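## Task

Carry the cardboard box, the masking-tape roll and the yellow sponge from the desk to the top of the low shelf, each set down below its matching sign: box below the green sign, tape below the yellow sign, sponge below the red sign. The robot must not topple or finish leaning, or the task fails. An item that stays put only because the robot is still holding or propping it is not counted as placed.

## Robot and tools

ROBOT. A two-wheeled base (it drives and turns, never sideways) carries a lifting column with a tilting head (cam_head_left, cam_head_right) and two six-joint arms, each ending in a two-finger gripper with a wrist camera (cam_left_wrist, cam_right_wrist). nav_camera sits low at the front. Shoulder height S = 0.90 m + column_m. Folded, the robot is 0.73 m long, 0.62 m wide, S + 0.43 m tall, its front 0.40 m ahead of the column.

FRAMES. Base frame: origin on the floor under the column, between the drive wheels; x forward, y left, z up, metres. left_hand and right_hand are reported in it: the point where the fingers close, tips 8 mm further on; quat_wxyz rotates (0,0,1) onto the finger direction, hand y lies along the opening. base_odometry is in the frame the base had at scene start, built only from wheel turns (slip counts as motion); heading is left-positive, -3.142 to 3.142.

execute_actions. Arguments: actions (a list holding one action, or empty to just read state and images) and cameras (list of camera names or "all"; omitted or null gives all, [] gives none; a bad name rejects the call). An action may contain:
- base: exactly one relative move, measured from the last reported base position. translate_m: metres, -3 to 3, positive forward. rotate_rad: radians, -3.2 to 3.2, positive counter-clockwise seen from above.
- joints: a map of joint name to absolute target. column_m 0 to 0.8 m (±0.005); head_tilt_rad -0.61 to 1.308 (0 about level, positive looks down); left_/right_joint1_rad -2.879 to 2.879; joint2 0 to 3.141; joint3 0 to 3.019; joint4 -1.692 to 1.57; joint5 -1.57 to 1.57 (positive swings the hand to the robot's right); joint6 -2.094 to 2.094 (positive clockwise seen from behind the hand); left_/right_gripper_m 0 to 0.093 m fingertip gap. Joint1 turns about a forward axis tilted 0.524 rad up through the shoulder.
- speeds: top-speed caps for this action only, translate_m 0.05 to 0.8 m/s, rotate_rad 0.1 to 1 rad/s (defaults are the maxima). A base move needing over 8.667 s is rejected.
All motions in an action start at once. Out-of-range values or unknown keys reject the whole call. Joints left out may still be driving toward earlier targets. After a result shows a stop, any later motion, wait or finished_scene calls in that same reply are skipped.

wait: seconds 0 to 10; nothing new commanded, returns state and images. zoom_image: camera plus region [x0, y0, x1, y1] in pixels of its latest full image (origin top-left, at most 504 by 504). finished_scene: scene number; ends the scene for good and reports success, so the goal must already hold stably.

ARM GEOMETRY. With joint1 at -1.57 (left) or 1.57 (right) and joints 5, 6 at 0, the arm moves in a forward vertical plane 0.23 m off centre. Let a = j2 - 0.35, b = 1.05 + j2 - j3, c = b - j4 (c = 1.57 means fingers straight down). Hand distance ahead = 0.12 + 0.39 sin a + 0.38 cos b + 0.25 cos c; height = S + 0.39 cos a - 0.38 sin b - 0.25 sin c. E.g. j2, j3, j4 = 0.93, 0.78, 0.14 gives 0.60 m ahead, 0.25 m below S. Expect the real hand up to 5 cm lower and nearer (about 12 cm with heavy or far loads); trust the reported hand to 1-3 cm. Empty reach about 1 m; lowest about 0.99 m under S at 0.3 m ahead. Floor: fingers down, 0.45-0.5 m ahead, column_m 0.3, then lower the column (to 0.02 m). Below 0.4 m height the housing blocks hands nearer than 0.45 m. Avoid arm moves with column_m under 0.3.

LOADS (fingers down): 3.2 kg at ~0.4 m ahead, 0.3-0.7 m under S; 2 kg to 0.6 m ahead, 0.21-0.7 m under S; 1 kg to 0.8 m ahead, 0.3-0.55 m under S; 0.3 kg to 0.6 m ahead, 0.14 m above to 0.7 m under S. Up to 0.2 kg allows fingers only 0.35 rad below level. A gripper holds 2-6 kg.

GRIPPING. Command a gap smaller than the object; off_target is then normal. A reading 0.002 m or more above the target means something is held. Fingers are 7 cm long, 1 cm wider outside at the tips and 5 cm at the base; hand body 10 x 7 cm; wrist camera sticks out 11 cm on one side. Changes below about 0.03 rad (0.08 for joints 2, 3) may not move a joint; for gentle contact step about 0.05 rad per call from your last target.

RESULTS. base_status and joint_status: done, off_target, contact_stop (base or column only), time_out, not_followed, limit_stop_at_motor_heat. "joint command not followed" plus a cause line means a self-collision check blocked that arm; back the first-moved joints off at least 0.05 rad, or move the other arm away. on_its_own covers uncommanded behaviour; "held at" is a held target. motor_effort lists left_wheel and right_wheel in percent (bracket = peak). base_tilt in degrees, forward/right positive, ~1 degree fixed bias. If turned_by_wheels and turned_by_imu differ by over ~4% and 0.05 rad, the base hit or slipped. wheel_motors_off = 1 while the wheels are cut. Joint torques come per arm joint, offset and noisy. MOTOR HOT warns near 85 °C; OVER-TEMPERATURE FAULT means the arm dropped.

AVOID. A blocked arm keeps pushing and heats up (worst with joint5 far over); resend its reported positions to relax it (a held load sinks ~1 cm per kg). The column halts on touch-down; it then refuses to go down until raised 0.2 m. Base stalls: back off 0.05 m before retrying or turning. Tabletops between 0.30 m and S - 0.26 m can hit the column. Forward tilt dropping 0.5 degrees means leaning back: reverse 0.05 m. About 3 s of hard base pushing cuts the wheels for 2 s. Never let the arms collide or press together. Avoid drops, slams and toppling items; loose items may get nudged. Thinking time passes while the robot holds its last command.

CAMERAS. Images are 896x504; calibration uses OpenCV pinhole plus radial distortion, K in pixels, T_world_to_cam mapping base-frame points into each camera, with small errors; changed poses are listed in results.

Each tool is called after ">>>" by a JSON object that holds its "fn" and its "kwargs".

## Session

>>> {"fn": "execute_actions", "kwargs": {"actions": []}}

Scene clock: 0.00 s.
Joint torques (N m, as the arm reports them, + toward a larger angle): no reading
base_odometry: x=+0.000 y=+0.000 heading=+0.000 (m, m, rad; odometry frame)
turned_by_wheels: +0.000 (rad since the last result)
turned_by_imu: +0.000 (rad since the last result)
base_tilt: forward=-0.6 right=+0.3 (deg)
base_status: not commanded
joint_positions: column_m=+0.553 head_tilt_rad=+0.876 left_joint1_rad=-1.545 left_joint2_rad=+0.867 left_joint3_rad=+0.391 left_joint4_rad=-0.981 left_joint5_rad=+0.057 left_joint6_rad=-0.073 left_gripper_m=+0.094 right_joint1_rad=+1.578 right_joint2_rad=+0.849 right_joint3_rad=+0.400 right_joint4_rad=-0.925 right_joint5_rad=+0.021 right_joint6_rad=-0.061 right_gripper_m=+0.094
joint_status: not commanded
wheel_motors_off: 0
motor_effort: left_wheel=+2 right_wheel=+6 (%)
left_hand: x=+0.1361 y=+0.2197 z=+1.2612 quat_wxyz=(+0.450, +0.056, -0.891, +0.002) (m; base frame)
right_hand: x=+0.1531 y=-0.2276 z=+1.2492 quat_wxyz=(+0.413, +0.035, -0.910, -0.005) (m; base frame)
pictures: cam_head_left, cam_head_right, cam_left_wrist, cam_right_wrist, nav_camera
camera_calibration (this result's frames):
cam_head_left: T_world_to_cam=[[-0.0278271, -0.998885, 0.0381463, 0.00689152], [-0.712243, -0.00696293, -0.701899, 1.0989], [0.701381, -0.0467012, -0.711255, 0.986172], [0, 0, 0, 1]] pos_world=[0.0911965, 0.0605908, 1.47248]
cam_head_right: T_world_to_cam=[[-0.0416625, -0.998184, 0.0435163, -0.114749], [-0.710113, -0.00105612, -0.704087, 1.105], [0.702854, -0.0602355, -0.708779, 0.984997], [0, 0, 0, 1]] pos_world=[0.0875837, -0.0540415, 1.48115]
cam_left_wrist: T_world_to_cam=[[0.103237, -0.993896, -0.0388981, 0.25537], [0.000929973, -0.0390105, 0.999238, -1.2486], [-0.994656, -0.103194, -0.00310302, 0.28287], [0, 0, 0, 1]] pos_world=[0.256156, 0.234293, 1.25846]
cam_right_wrist: T_world_to_cam=[[0.0676161, -0.997341, -0.027185, -0.205124], [-0.0937273, -0.0334765, 0.995035, -1.22719], [-0.993299, -0.0647324, -0.0957416, 0.380826], [0, 0, 0, 1]] pos_world=[0.277122, -0.221009, 1.25199]
Images, in order (width x height): cam_head_left 896x504, cam_head_right 896x504, cam_left_wrist 896x504, cam_right_wrist 896x504, nav_camera 896x504.

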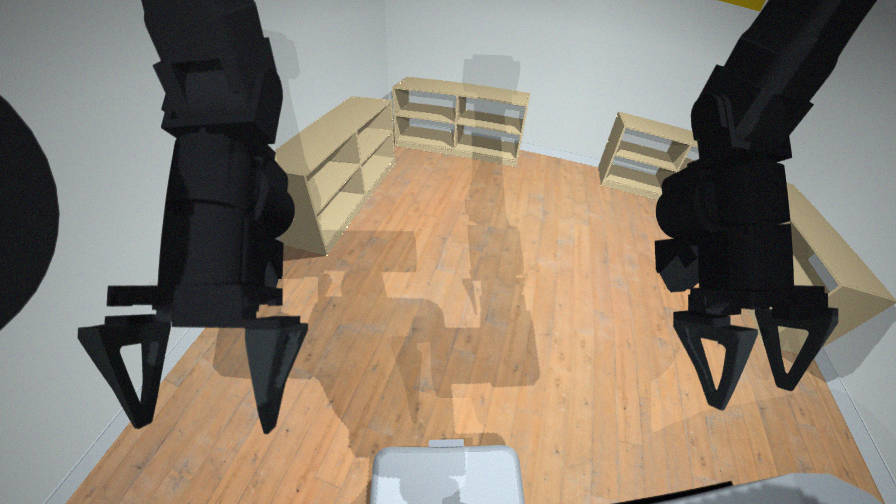

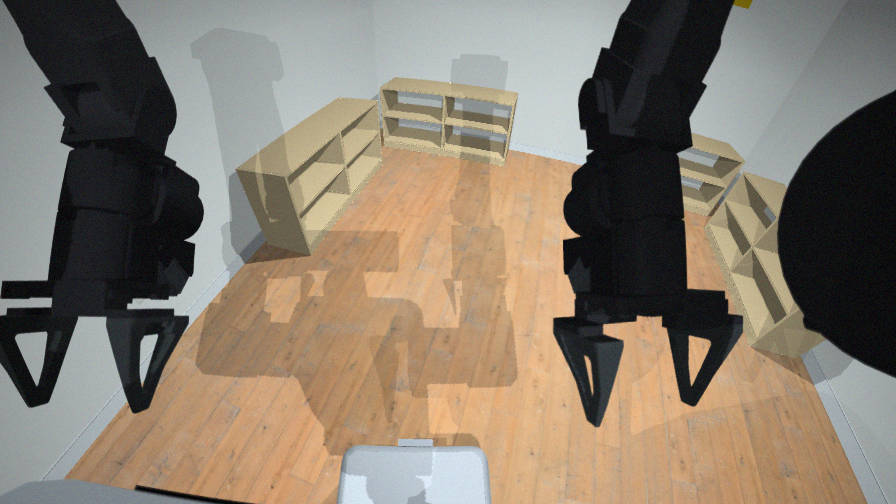

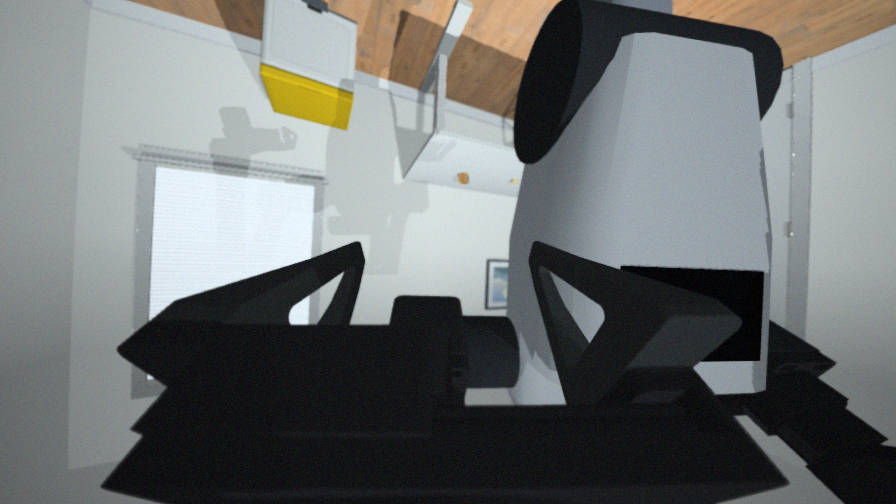

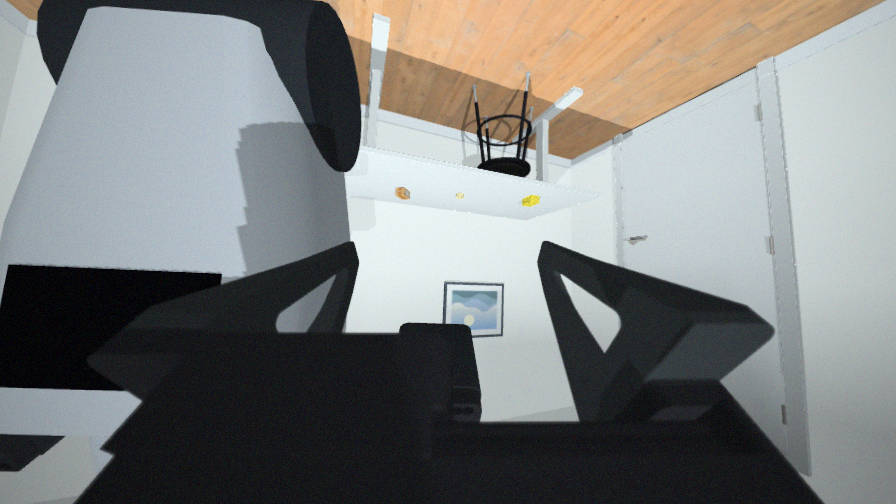

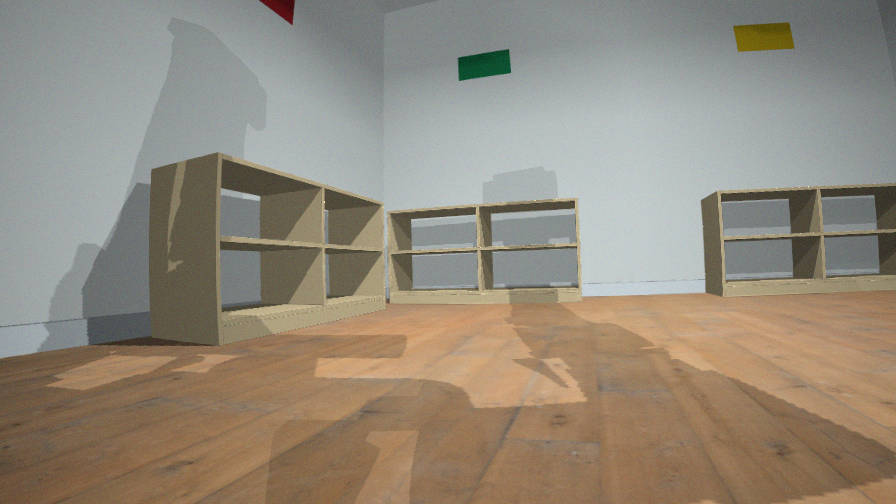

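>>> {"fn": "execute_actions", "kwargs": {"actions": []}}

Scene clock: 0.70 s.
Joint torques (N m, as the arm reports them, + toward a larger angle): left_arm=[-1.25 -7.48 -0.62 -1.5   0.06  0.01] | right_arm=[ 0.18 -7.68 -0.39 -1.13  0.02  0.  ]
base_odometry: x=+0.000 y=+0.000 heading=+0.000 (m, m, rad; odometry frame)
turned_by_wheels: +0.000 (rad since the last result)
turned_by_imu: +0.000 (rad since the last result)
base_tilt: forward=-0.7 right=+0.2 (deg)
base_status: not commanded
joint_positions: column_m=+0.553 head_tilt_rad=+0.876 left_joint1_rad=-1.545 left_joint2_rad=+0.867 left_joint3_rad=+0.391 left_joint4_rad=-0.981 left_joint5_rad=+0.057 left_joint6_rad=-0.073 left_gripper_m=+0.094 right_joint1_rad=+1.578 right_joint2_rad=+0.849 right_joint3_rad=+0.400 right_joint4_rad=-0.925 right_joint5_rad=+0.021 right_joint6_rad=-0.061 right_gripper_m=+0.094
joint_status: not commanded
wheel_motors_off: 0
motor_effort: left_wheel=+2 right_wheel=+6 (%)
left_hand: x=+0.1361 y=+0.2197 z=+1.2612 quat_wxyz=(+0.450, +0.056, -0.891, +0.002) (m; base frame)
right_hand: x=+0.1531 y=-0.2276 z=+1.2492 quat_wxyz=(+0.413, +0.035, -0.910, -0.005) (m; base frame)
pictures: cam_head_left, cam_head_right, cam_left_wrist, cam_right_wrist, nav_camera
camera_calibration (this result's frames):
cam_head_left: T_world_to_cam=[[-0.0278271, -0.998885, 0.0381463, 0.00689152], [-0.712243, -0.00696293, -0.701898, 1.0989], [0.701381, -0.0467012, -0.711255, 0.986172], [0, 0, 0, 1]] pos_world=[0.0911964, 0.0605908, 1.47248]
cam_head_right: T_world_to_cam=[[-0.0416625, -0.998184, 0.0435163, -0.114749], [-0.710113, -0.00105612, -0.704087, 1.105], [0.702854, -0.0602355, -0.708779, 0.984997], [0, 0, 0, 1]] pos_world=[0.0875837, -0.0540415, 1.48115]
cam_left_wrist: T_world_to_cam=[[0.103237, -0.993896, -0.0388981, 0.25537], [0.000929973, -0.0390105, 0.999238, -1.2486], [-0.994656, -0.103194, -0.00310302, 0.28287], [0, 0, 0, 1]] pos_world=[0.256156, 0.234293, 1.25846]
cam_right_wrist: T_world_to_cam=[[0.0676161, -0.997341, -0.027185, -0.205124], [-0.0937273, -0.0334765, 0.995035, -1.22719], [-0.993299, -0.0647324, -0.0957416, 0.380826], [0, 0, 0, 1]] pos_world=[0.277122, -0.221009, 1.25199]
Images, in order (width x height): cam_head_left 896x504, cam_head_right 896x504, cam_left_wrist 896x504, cam_right_wrist 896x504, nav_camera 896x504.

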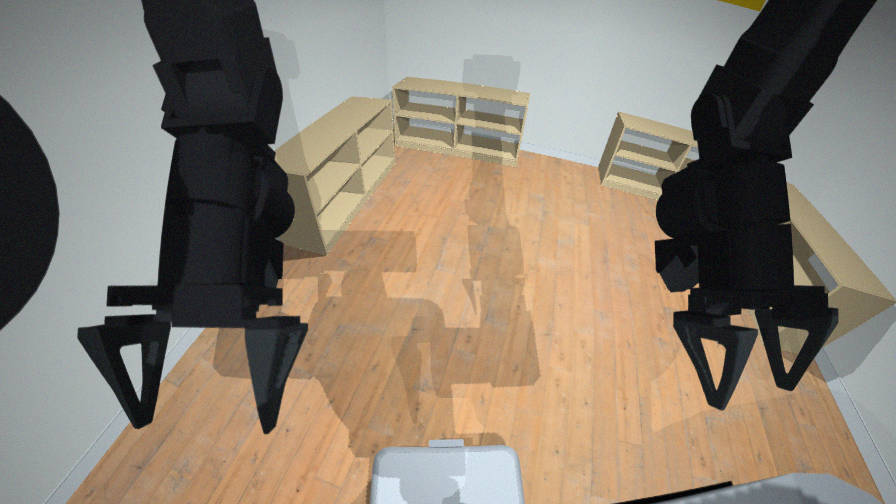

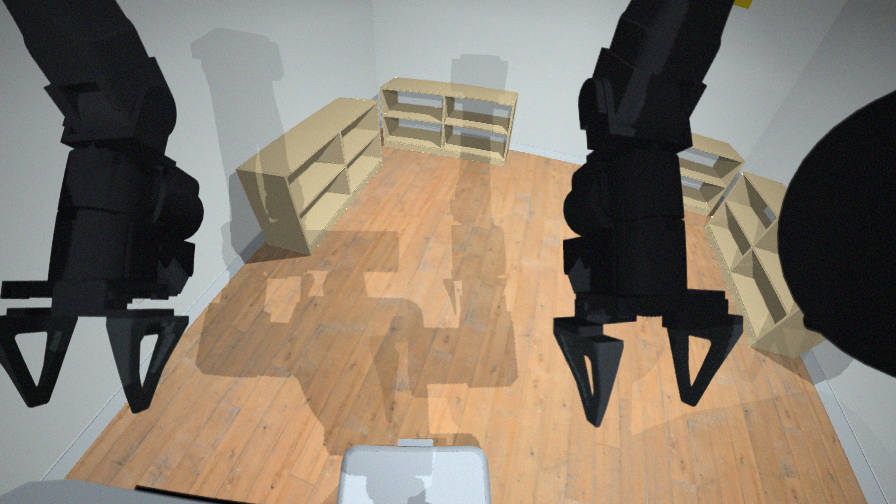

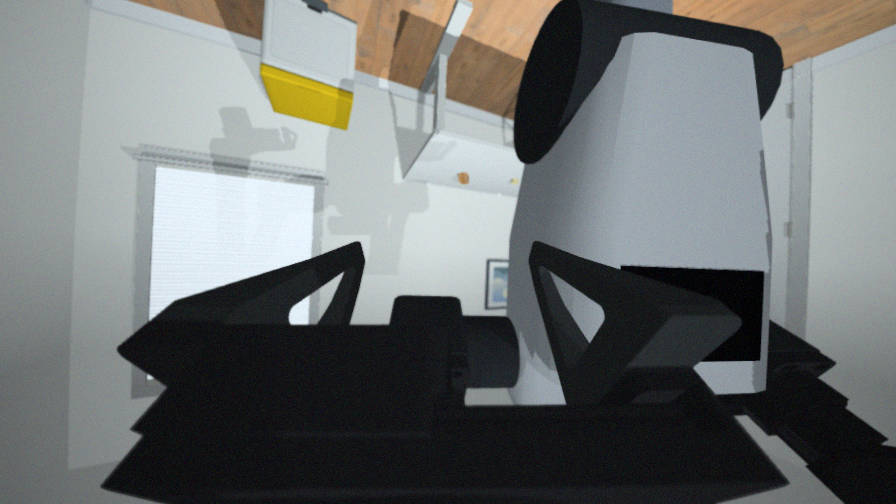

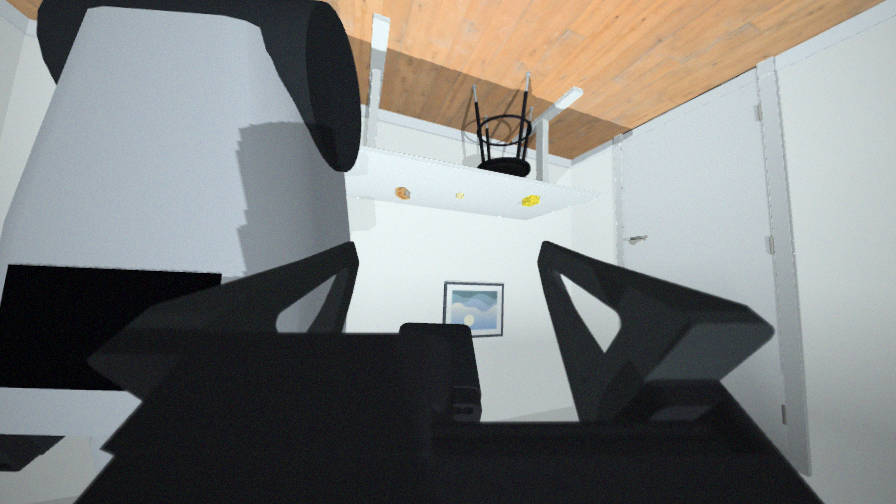

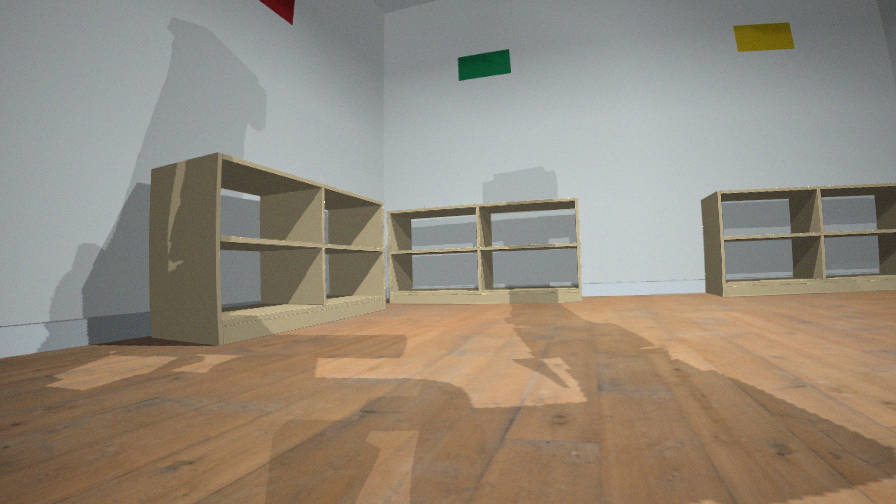

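>>> {"fn": "zoom_image", "kwargs": {"camera": "cam_right_wrist", "region": [340, 60, 640, 240]}}

>>> {"fn": "zoom_image", "kwargs": {"camera": "cam_left_wrist", "region": [240, 0, 560, 220]}}

Region (340, 60, 640, 240) of cam_right_wrist's 896x504 image, scaled by 1.680, with more detail than that image has; it fills the top 302 rows of this view, and the rest is white.

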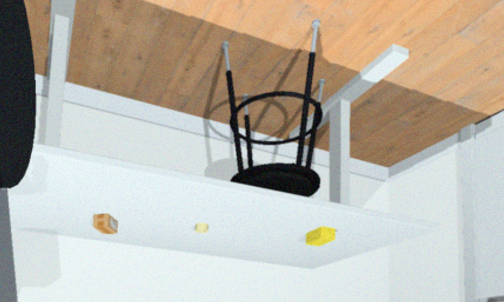

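Region (240, 0, 560, 220) of cam_left_wrist's 896x504 image, scaled by 1.575, with more detail than that image has; it fills the top 346 rows of this view, and the rest is white.

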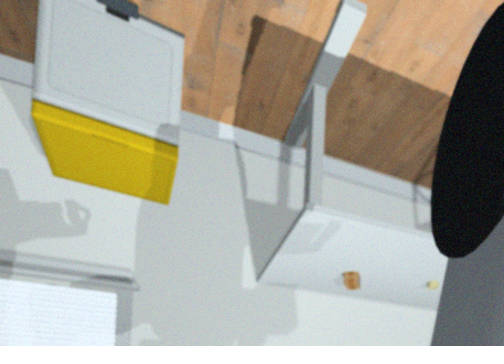

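>>> {"fn": "execute_actions", "kwargs": {"actions": [{"base": {"rotate_rad": -2.654}, "joints": {"column_m": 0.37, "head_tilt_rad": 0.8, "right_joint1_rad": 1.38, "right_joint2_rad": 1.668, "right_joint3_rad": 1.84, "right_joint4_rad": -0.70, "right_joint5_rad": -0.165, "right_joint6_rad": 0.0, "right_gripper_m": 0.093}}]}}

Scene clock: 13.63 s.
Joint torques (N m, as the arm reports them, + toward a larger angle): left_arm=[-1.83 -7.84 -0.76 -1.49  0.05  0.01] | right_arm=[ -2.19 -21.98   6.93   0.82   0.01   0.16]
base_odometry: x=+0.000 y=+0.000 heading=-2.653 (m, m, rad; odometry frame)
turned_by_wheels: -2.653 (rad since the last result)
turned_by_imu: -2.613 (rad since the last result)
base_tilt: forward=-0.8 right=+0.2 (deg)
base_status: done
joint_positions: column_m=+0.370 head_tilt_rad=+0.816 left_joint1_rad=-1.545 left_joint2_rad=+0.867 left_joint3_rad=+0.391 left_joint4_rad=-0.981 left_joint5_rad=+0.057 left_joint6_rad=-0.073 left_gripper_m=+0.094 right_joint1_rad=+1.370 right_joint2_rad=+1.658 right_joint3_rad=+1.836 right_joint4_rad=-0.704 right_joint5_rad=-0.164 right_joint6_rad=-0.012 right_gripper_m=+0.093
joint_status: all done
wheel_motors_off: 0
motor_effort: left_wheel=+5(47) right_wheel=-6(52) (%)
left_hand: x=+0.1361 y=+0.2197 z=+1.0784 quat_wxyz=(+0.450, +0.056, -0.891, +0.002) (m; base frame)
right_hand: x=+0.7375 y=-0.3393 z=+0.8431 quat_wxyz=(-0.003, -0.044, -0.999, +0.005) (m; base frame)
pictures: cam_head_left, cam_head_right, cam_left_wrist, cam_right_wrist, nav_camera
camera_calibration (this result's frames):
cam_head_left: T_world_to_cam=[[-0.0300797, -0.998885, 0.0363963, 0.0163501], [-0.66856, -0.00696293, -0.743626, 1.025], [0.74305, -0.0467012, -0.667605, 0.794883], [0, 0, 0, 1]] pos_world=[0.0951278, 0.0605908, 1.29229]
cam_head_right: T_world_to_cam=[[-0.0442142, -0.998184, 0.0409212, -0.103147], [-0.666301, -0.00105612, -0.745682, 1.03051], [0.744371, -0.0602355, -0.665044, 0.794053], [0, 0, 0, 1]] pos_world=[0.0909977, -0.0540415, 1.30073]
cam_left_wrist: T_world_to_cam=[[0.103237, -0.993896, -0.0388981, 0.24826], [0.000929973, -0.0390105, 0.999238, -1.06594], [-0.994656, -0.103194, -0.00310302, 0.282303], [0, 0, 0, 1]] pos_world=[0.256156, 0.234293, 1.07567]
cam_right_wrist: T_world_to_cam=[[-0.0906844, -0.995619, 0.0227823, -0.291851], [-0.810085, 0.0870529, 0.579814, 0.147257], [-0.579257, 0.0341245, -0.81443, 1.24936], [0, 0, 0, 1]] pos_world=[0.816523, -0.346025, 0.93878]
Images, in order (width x height): cam_head_left 896x504, cam_head_right 896x504, cam_left_wrist 896x504, cam_right_wrist 896x504, nav_camera 896x504.

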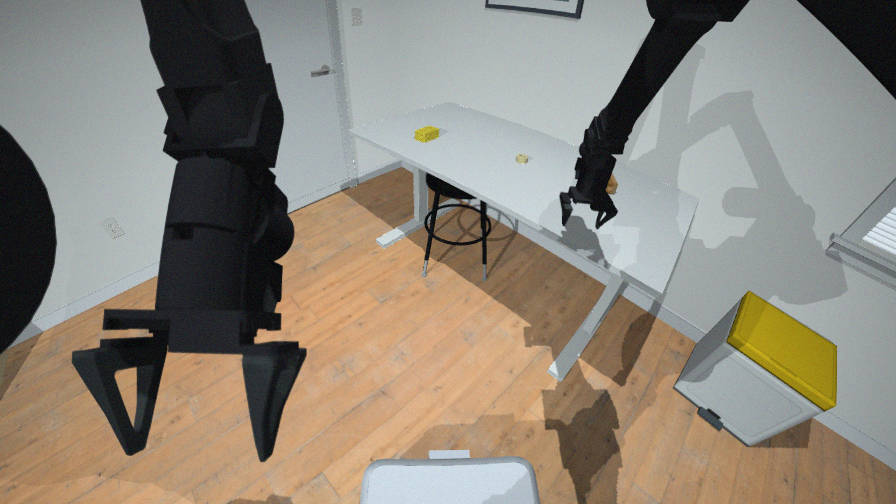

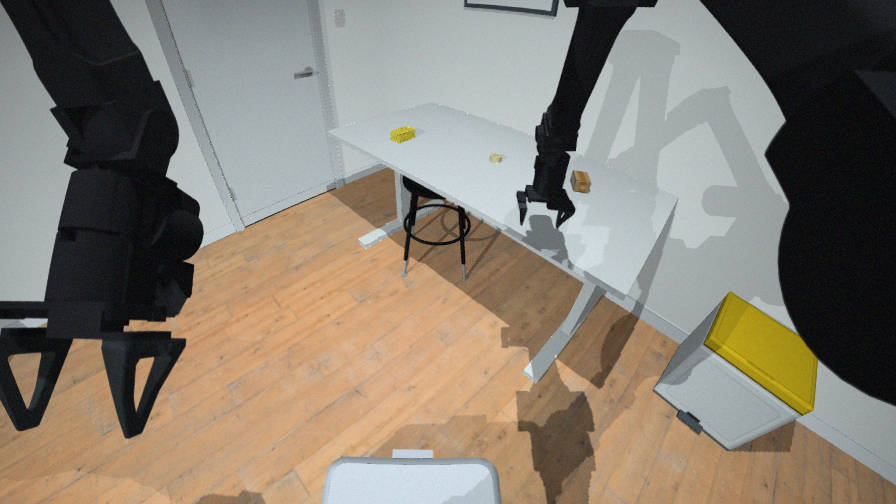

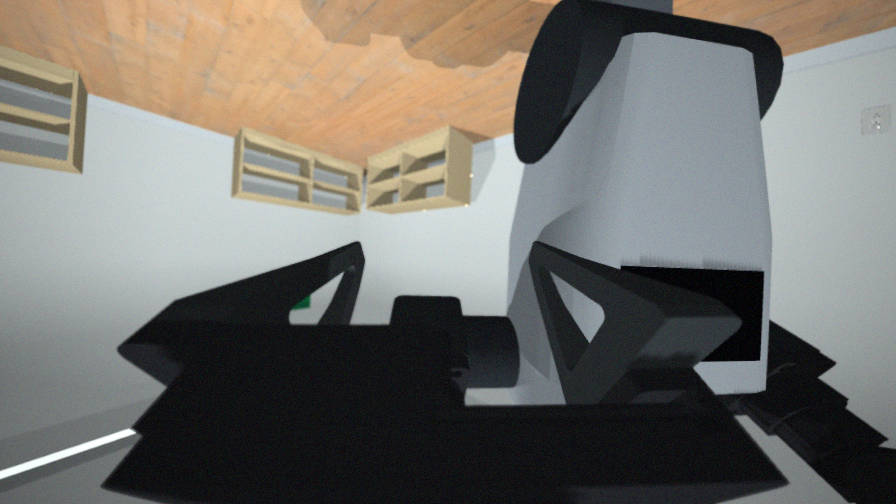

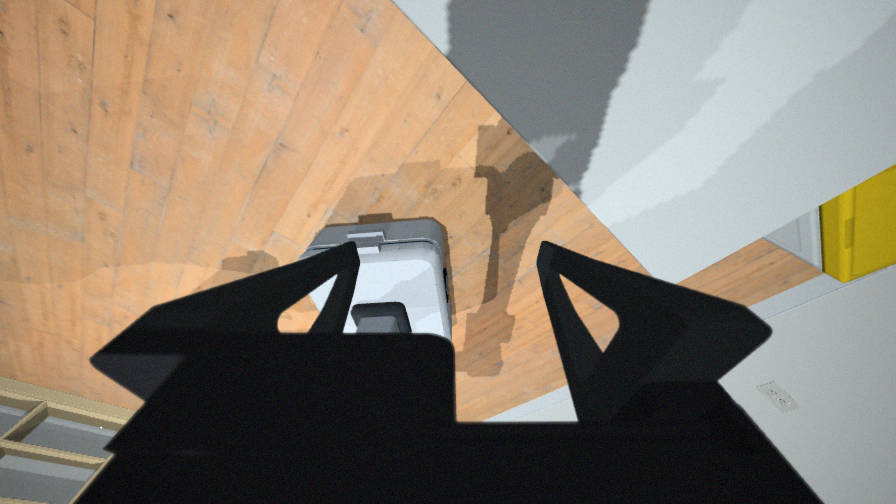

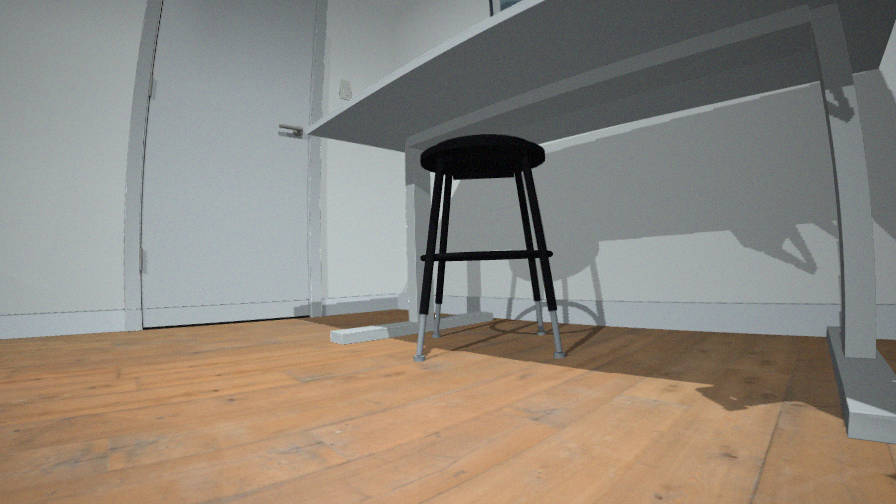

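>>> {"fn": "zoom_image", "kwargs": {"camera": "cam_head_right", "region": [370, 100, 622, 240]}}

>>> {"fn": "zoom_image", "kwargs": {"camera": "cam_head_left", "region": [390, 100, 642, 240]}}

Region (370, 100, 622, 240) of cam_head_right's 896x504 image, scaled by 2.000, with more detail than that image has.

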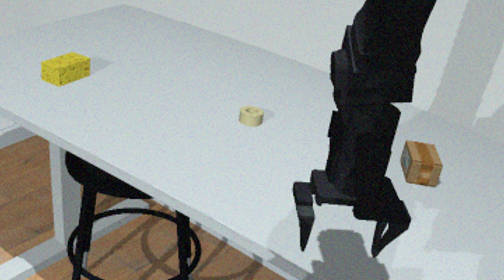

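Region (390, 100, 642, 240) of cam_head_left's 896x504 image, scaled by 2.000, with more detail than that image has.

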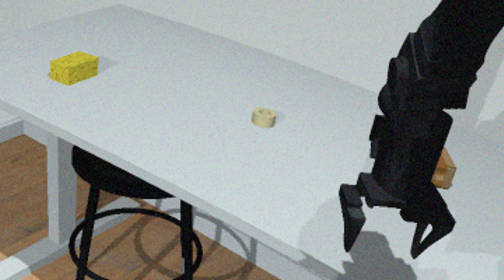

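>>> {"fn": "execute_actions", "kwargs": {"actions": [{"base": {"translate_m": 0.62}, "joints": {"column_m": 0.325}}], "cameras": ["cam_right_wrist", "cam_head_right"]}}

Scene clock: 17.57 s.
Joint torques (N m, as the arm reports them, + toward a larger angle): left_arm=[-1.62 -7.27 -0.83 -1.44  0.09  0.03] | right_arm=[ -2.07 -21.48   6.9    0.71   0.     0.13]
base_odometry: x=-0.548 y=-0.291 heading=-2.653 (m, m, rad; odometry frame)
turned_by_wheels: +0.000 (rad since the last result)
turned_by_imu: -0.001 (rad since the last result)
base_tilt: forward=-0.8 right=+0.3 (deg)
base_status: done
joint_positions: column_m=+0.325 head_tilt_rad=+0.815 left_joint1_rad=-1.545 left_joint2_rad=+0.867 left_joint3_rad=+0.391 left_joint4_rad=-0.981 left_joint5_rad=+0.057 left_joint6_rad=-0.073 left_gripper_m=+0.094 right_joint1_rad=+1.371 right_joint2_rad=+1.658 right_joint3_rad=+1.836 right_joint4_rad=-0.704 right_joint5_rad=-0.164 right_joint6_rad=-0.012 right_gripper_m=+0.093
joint_status: all done
wheel_motors_off: 0
motor_effort: left_wheel=+0(51) right_wheel=+0(66) (%)
left_hand: x=+0.1363 y=+0.2197 z=+1.0334 quat_wxyz=(+0.450, +0.056, -0.891, +0.002) (m; base frame)
right_hand: x=+0.7376 y=-0.3387 z=+0.7980 quat_wxyz=(-0.003, -0.044, -0.999, +0.005) (m; base frame)
pictures: cam_head_right, cam_right_wrist
camera_calibration (this result's frames):
cam_head_right: T_world_to_cam=[[-0.0442456, -0.998184, 0.0408871, -0.10126], [-0.665728, -0.00105612, -0.746194, 0.997589], [0.744882, -0.0602355, -0.664472, 0.763345], [0, 0, 0, 1]] pos_world=[0.0910402, -0.0540415, 1.25576]
cam_right_wrist: T_world_to_cam=[[-0.0903046, -0.995668, 0.0221244, -0.290059], [-0.810118, 0.0863608, 0.579871, 0.173129], [-0.57927, 0.0344417, -0.814408, 1.21275], [0, 0, 0, 1]] pos_world=[0.816569, -0.345524, 0.893693]
Images, in order (width x height): cam_head_right 896x504, cam_right_wrist 896x504.

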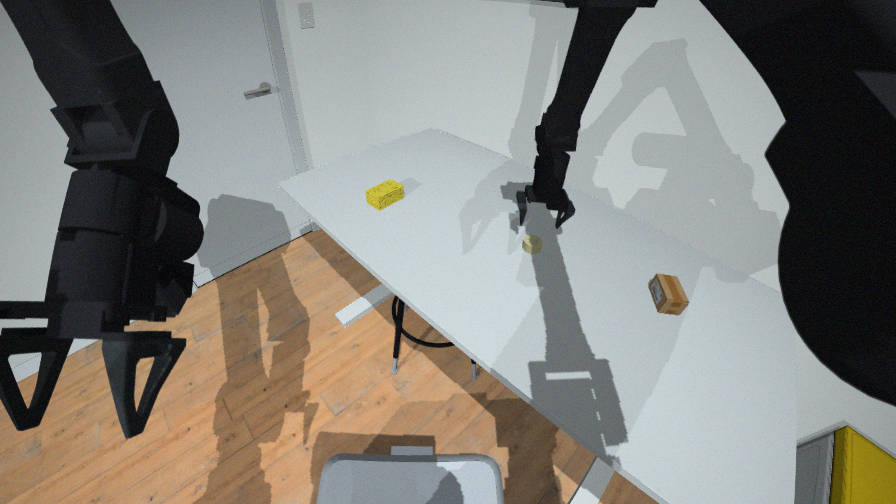

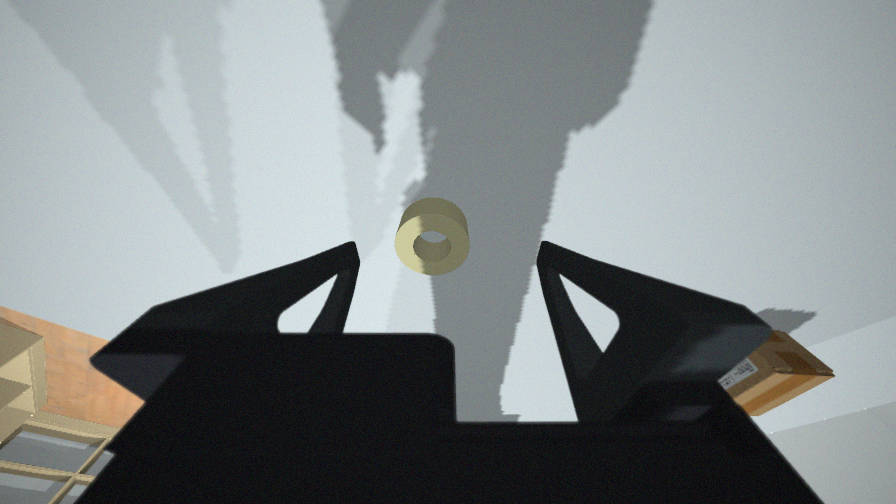

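>>> {"fn": "execute_actions", "kwargs": {"actions": [{"base": {"translate_m": -0.014}, "joints": {"column_m": 0.273}}], "cameras": ["cam_right_wrist"]}}

Scene clock: 19.20 s.
Joint torques (N m, as the arm reports them, + toward a larger angle): left_arm=[-1.24 -7.74 -0.56 -1.36  0.04  0.01] | right_arm=[ -2.29 -22.01   6.81   0.6    0.01   0.17]
base_odometry: x=-0.535 y=-0.284 heading=-2.653 (m, m, rad; odometry frame)
turned_by_wheels: +0.000 (rad since the last result)
turned_by_imu: +0.000 (rad since the last result)
base_tilt: forward=-0.7 right=+0.3 (deg)
base_status: done
joint_positions: column_m=+0.273 head_tilt_rad=+0.815 left_joint1_rad=-1.545 left_joint2_rad=+0.866 left_joint3_rad=+0.389 left_joint4_rad=-0.981 left_joint5_rad=+0.057 left_joint6_rad=-0.073 left_gripper_m=+0.094 right_joint1_rad=+1.371 right_joint2_rad=+1.658 right_joint3_rad=+1.835 right_joint4_rad=-0.704 right_joint5_rad=-0.164 right_joint6_rad=-0.012 right_gripper_m=+0.093
joint_status: all done
wheel_motors_off: 0
motor_effort: left_wheel=+0(29) right_wheel=+1(34) (%)
left_hand: x=+0.1353 y=+0.2197 z=+0.9818 quat_wxyz=(+0.450, +0.056, -0.891, +0.002) (m; base frame)
right_hand: x=+0.7368 y=-0.3385 z=+0.7456 quat_wxyz=(-0.002, -0.044, -0.999, +0.004) (m; base frame)
pictures: cam_right_wrist
camera_calibration (this result's frames):
cam_right_wrist: T_world_to_cam=[[-0.0903428, -0.995673, 0.0217799, -0.288405], [-0.809244, 0.0861389, 0.581124, 0.201195], [-0.580485, 0.0348751, -0.813524, 1.16998], [0, 0, 0, 1]] pos_world=[0.815917, -0.345291, 0.841169]
Images, in order (width x height): cam_right_wrist 896x504.

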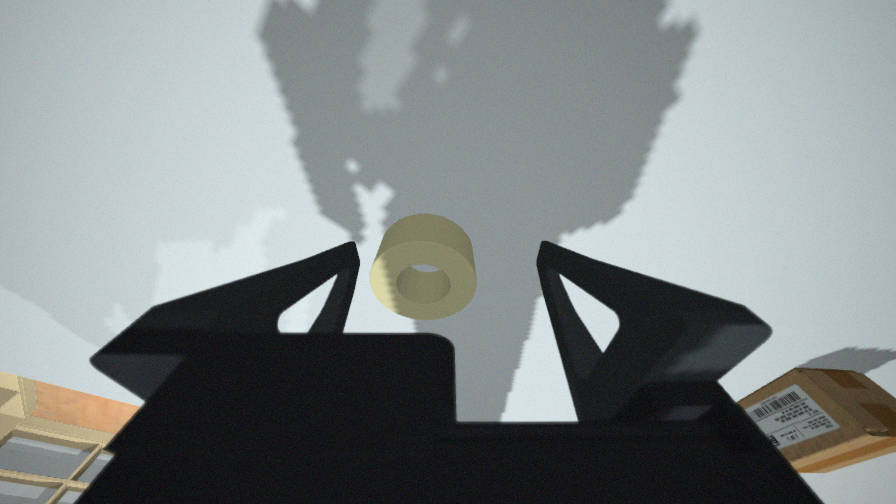

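>>> {"fn": "execute_actions", "kwargs": {"actions": [{"joints": {"right_gripper_m": 0.035}}], "cameras": ["cam_right_wrist", "cam_left_wrist", "cam_head_right", "cam_head_left"]}}

Scene clock: 19.97 s.
Joint torques (N m, as the arm reports them, + toward a larger angle): left_arm=[-1.48 -8.18 -0.86 -1.24  0.1  -0.01] | right_arm=[ -1.99 -21.9    6.89   0.68   0.02   0.17]
base_odometry: x=-0.535 y=-0.284 heading=-2.653 (m, m, rad; odometry frame)
turned_by_wheels: +0.000 (rad since the last result)
turned_by_imu: +0.000 (rad since the last result)
base_tilt: forward=-0.7 right=+0.3 (deg)
base_status: not commanded
joint_positions: column_m=+0.273 head_tilt_rad=+0.815 left_joint1_rad=-1.545 left_joint2_rad=+0.866 left_joint3_rad=+0.389 left_joint4_rad=-0.981 left_joint5_rad=+0.057 left_joint6_rad=-0.073 left_gripper_m=+0.094 right_joint1_rad=+1.371 right_joint2_rad=+1.658 right_joint3_rad=+1.835 right_joint4_rad=-0.704 right_joint5_rad=-0.164 right_joint6_rad=-0.012 right_gripper_m=+0.048
joint_status: right_gripper_m off_target (ended at +0.048, target +0.035)
wheel_motors_off: 0
motor_effort: left_wheel=+0(0) right_wheel=-1(1) (%)
left_hand: x=+0.1353 y=+0.2197 z=+0.9818 quat_wxyz=(+0.450, +0.056, -0.891, +0.002) (m; base frame)
right_hand: x=+0.7368 y=-0.3384 z=+0.7456 quat_wxyz=(-0.002, -0.044, -0.999, +0.004) (m; base frame)
pictures: cam_head_left, cam_head_right, cam_left_wrist, cam_right_wrist
camera_calibration (this result's frames):
cam_head_left: T_world_to_cam=[[-0.0301141, -0.998885, 0.0363679, 0.019918], [-0.667856, -0.00696293, -0.744258, 0.95363], [0.743681, -0.0467012, -0.666902, 0.729211], [0, 0, 0, 1]] pos_world=[0.0951881, 0.0605908, 1.19533]
cam_head_right: T_world_to_cam=[[-0.0442529, -0.998184, 0.0408793, -0.0991236], [-0.665596, -0.00105612, -0.746312, 0.958936], [0.744999, -0.0602355, -0.66434, 0.728628], [0, 0, 0, 1]] pos_world=[0.0910499, -0.0540415, 1.20377]
cam_left_wrist: T_world_to_cam=[[0.10323, -0.993895, -0.0389326, 0.244592], [0.00131136, -0.0390056, 0.999238, -0.969434], [-0.994657, -0.103203, -0.0027232, 0.280924], [0, 0, 0, 1]] pos_world=[0.255445, 0.234277, 0.978983]
cam_right_wrist: T_world_to_cam=[[-0.0903418, -0.995681, 0.0213985, -0.288059], [-0.809266, 0.0859168, 0.581126, 0.201135], [-0.580454, 0.0351828, -0.813532, 1.17007], [0, 0, 0, 1]] pos_world=[0.81592, -0.345262, 0.841168]
Images, in order (width x height): cam_head_left 896x504, cam_head_right 896x504, cam_left_wrist 896x504, cam_right_wrist 896x504.

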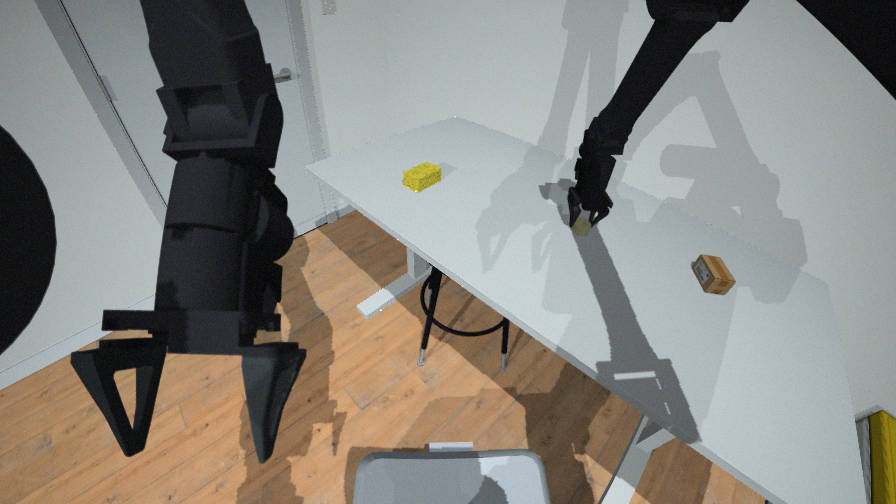

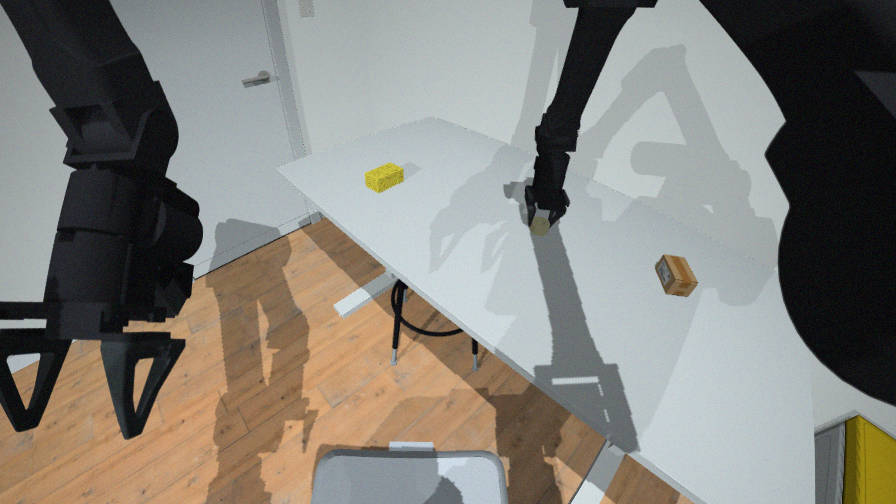

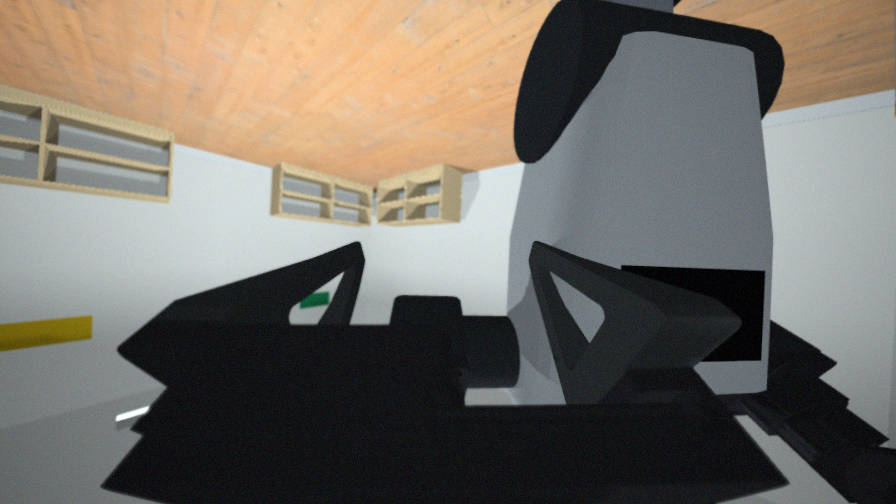

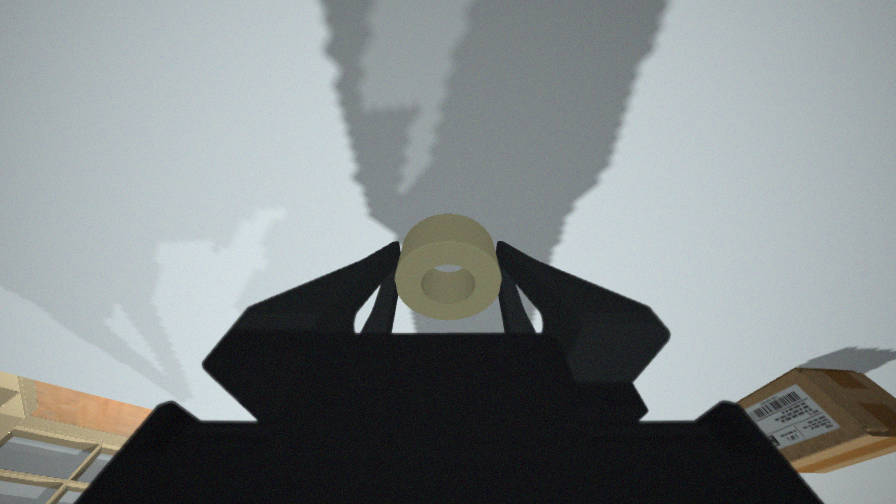

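>>> {"fn": "zoom_image", "kwargs": {"camera": "cam_head_right", "region": [480, 240, 732, 492]}}

>>> {"fn": "zoom_image", "kwargs": {"camera": "cam_head_right", "region": [260, 110, 512, 300]}}

>>> {"fn": "zoom_image", "kwargs": {"camera": "cam_left_wrist", "region": [0, 60, 500, 260]}}

Region (480, 240, 732, 492) of cam_head_right's 896x504 image, scaled by 2.000, with more detail than that image has.

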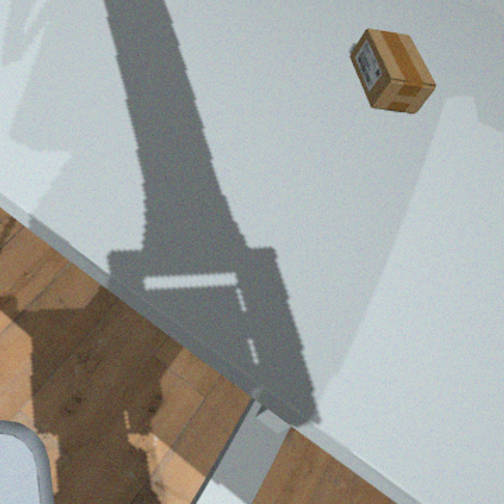

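Region (260, 110, 512, 300) of cam_head_right's 896x504 image, scaled by 2.000, with more detail than that image has; it fills the top 380 rows of this view, and the rest is white.

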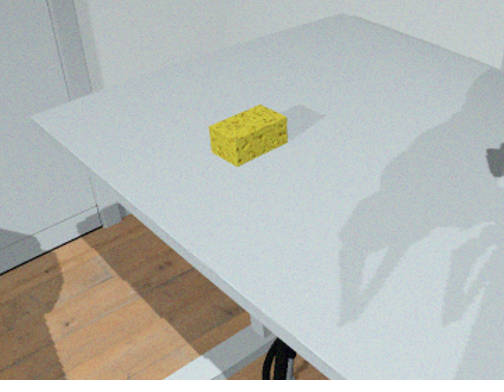

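Region (0, 60, 500, 260) of cam_left_wrist's 896x504 image, scaled by 1.008, with more detail than that image has; it fills the top 202 rows of this view, and the rest is white.

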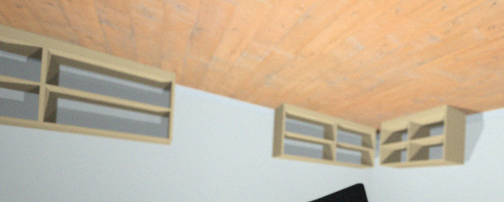

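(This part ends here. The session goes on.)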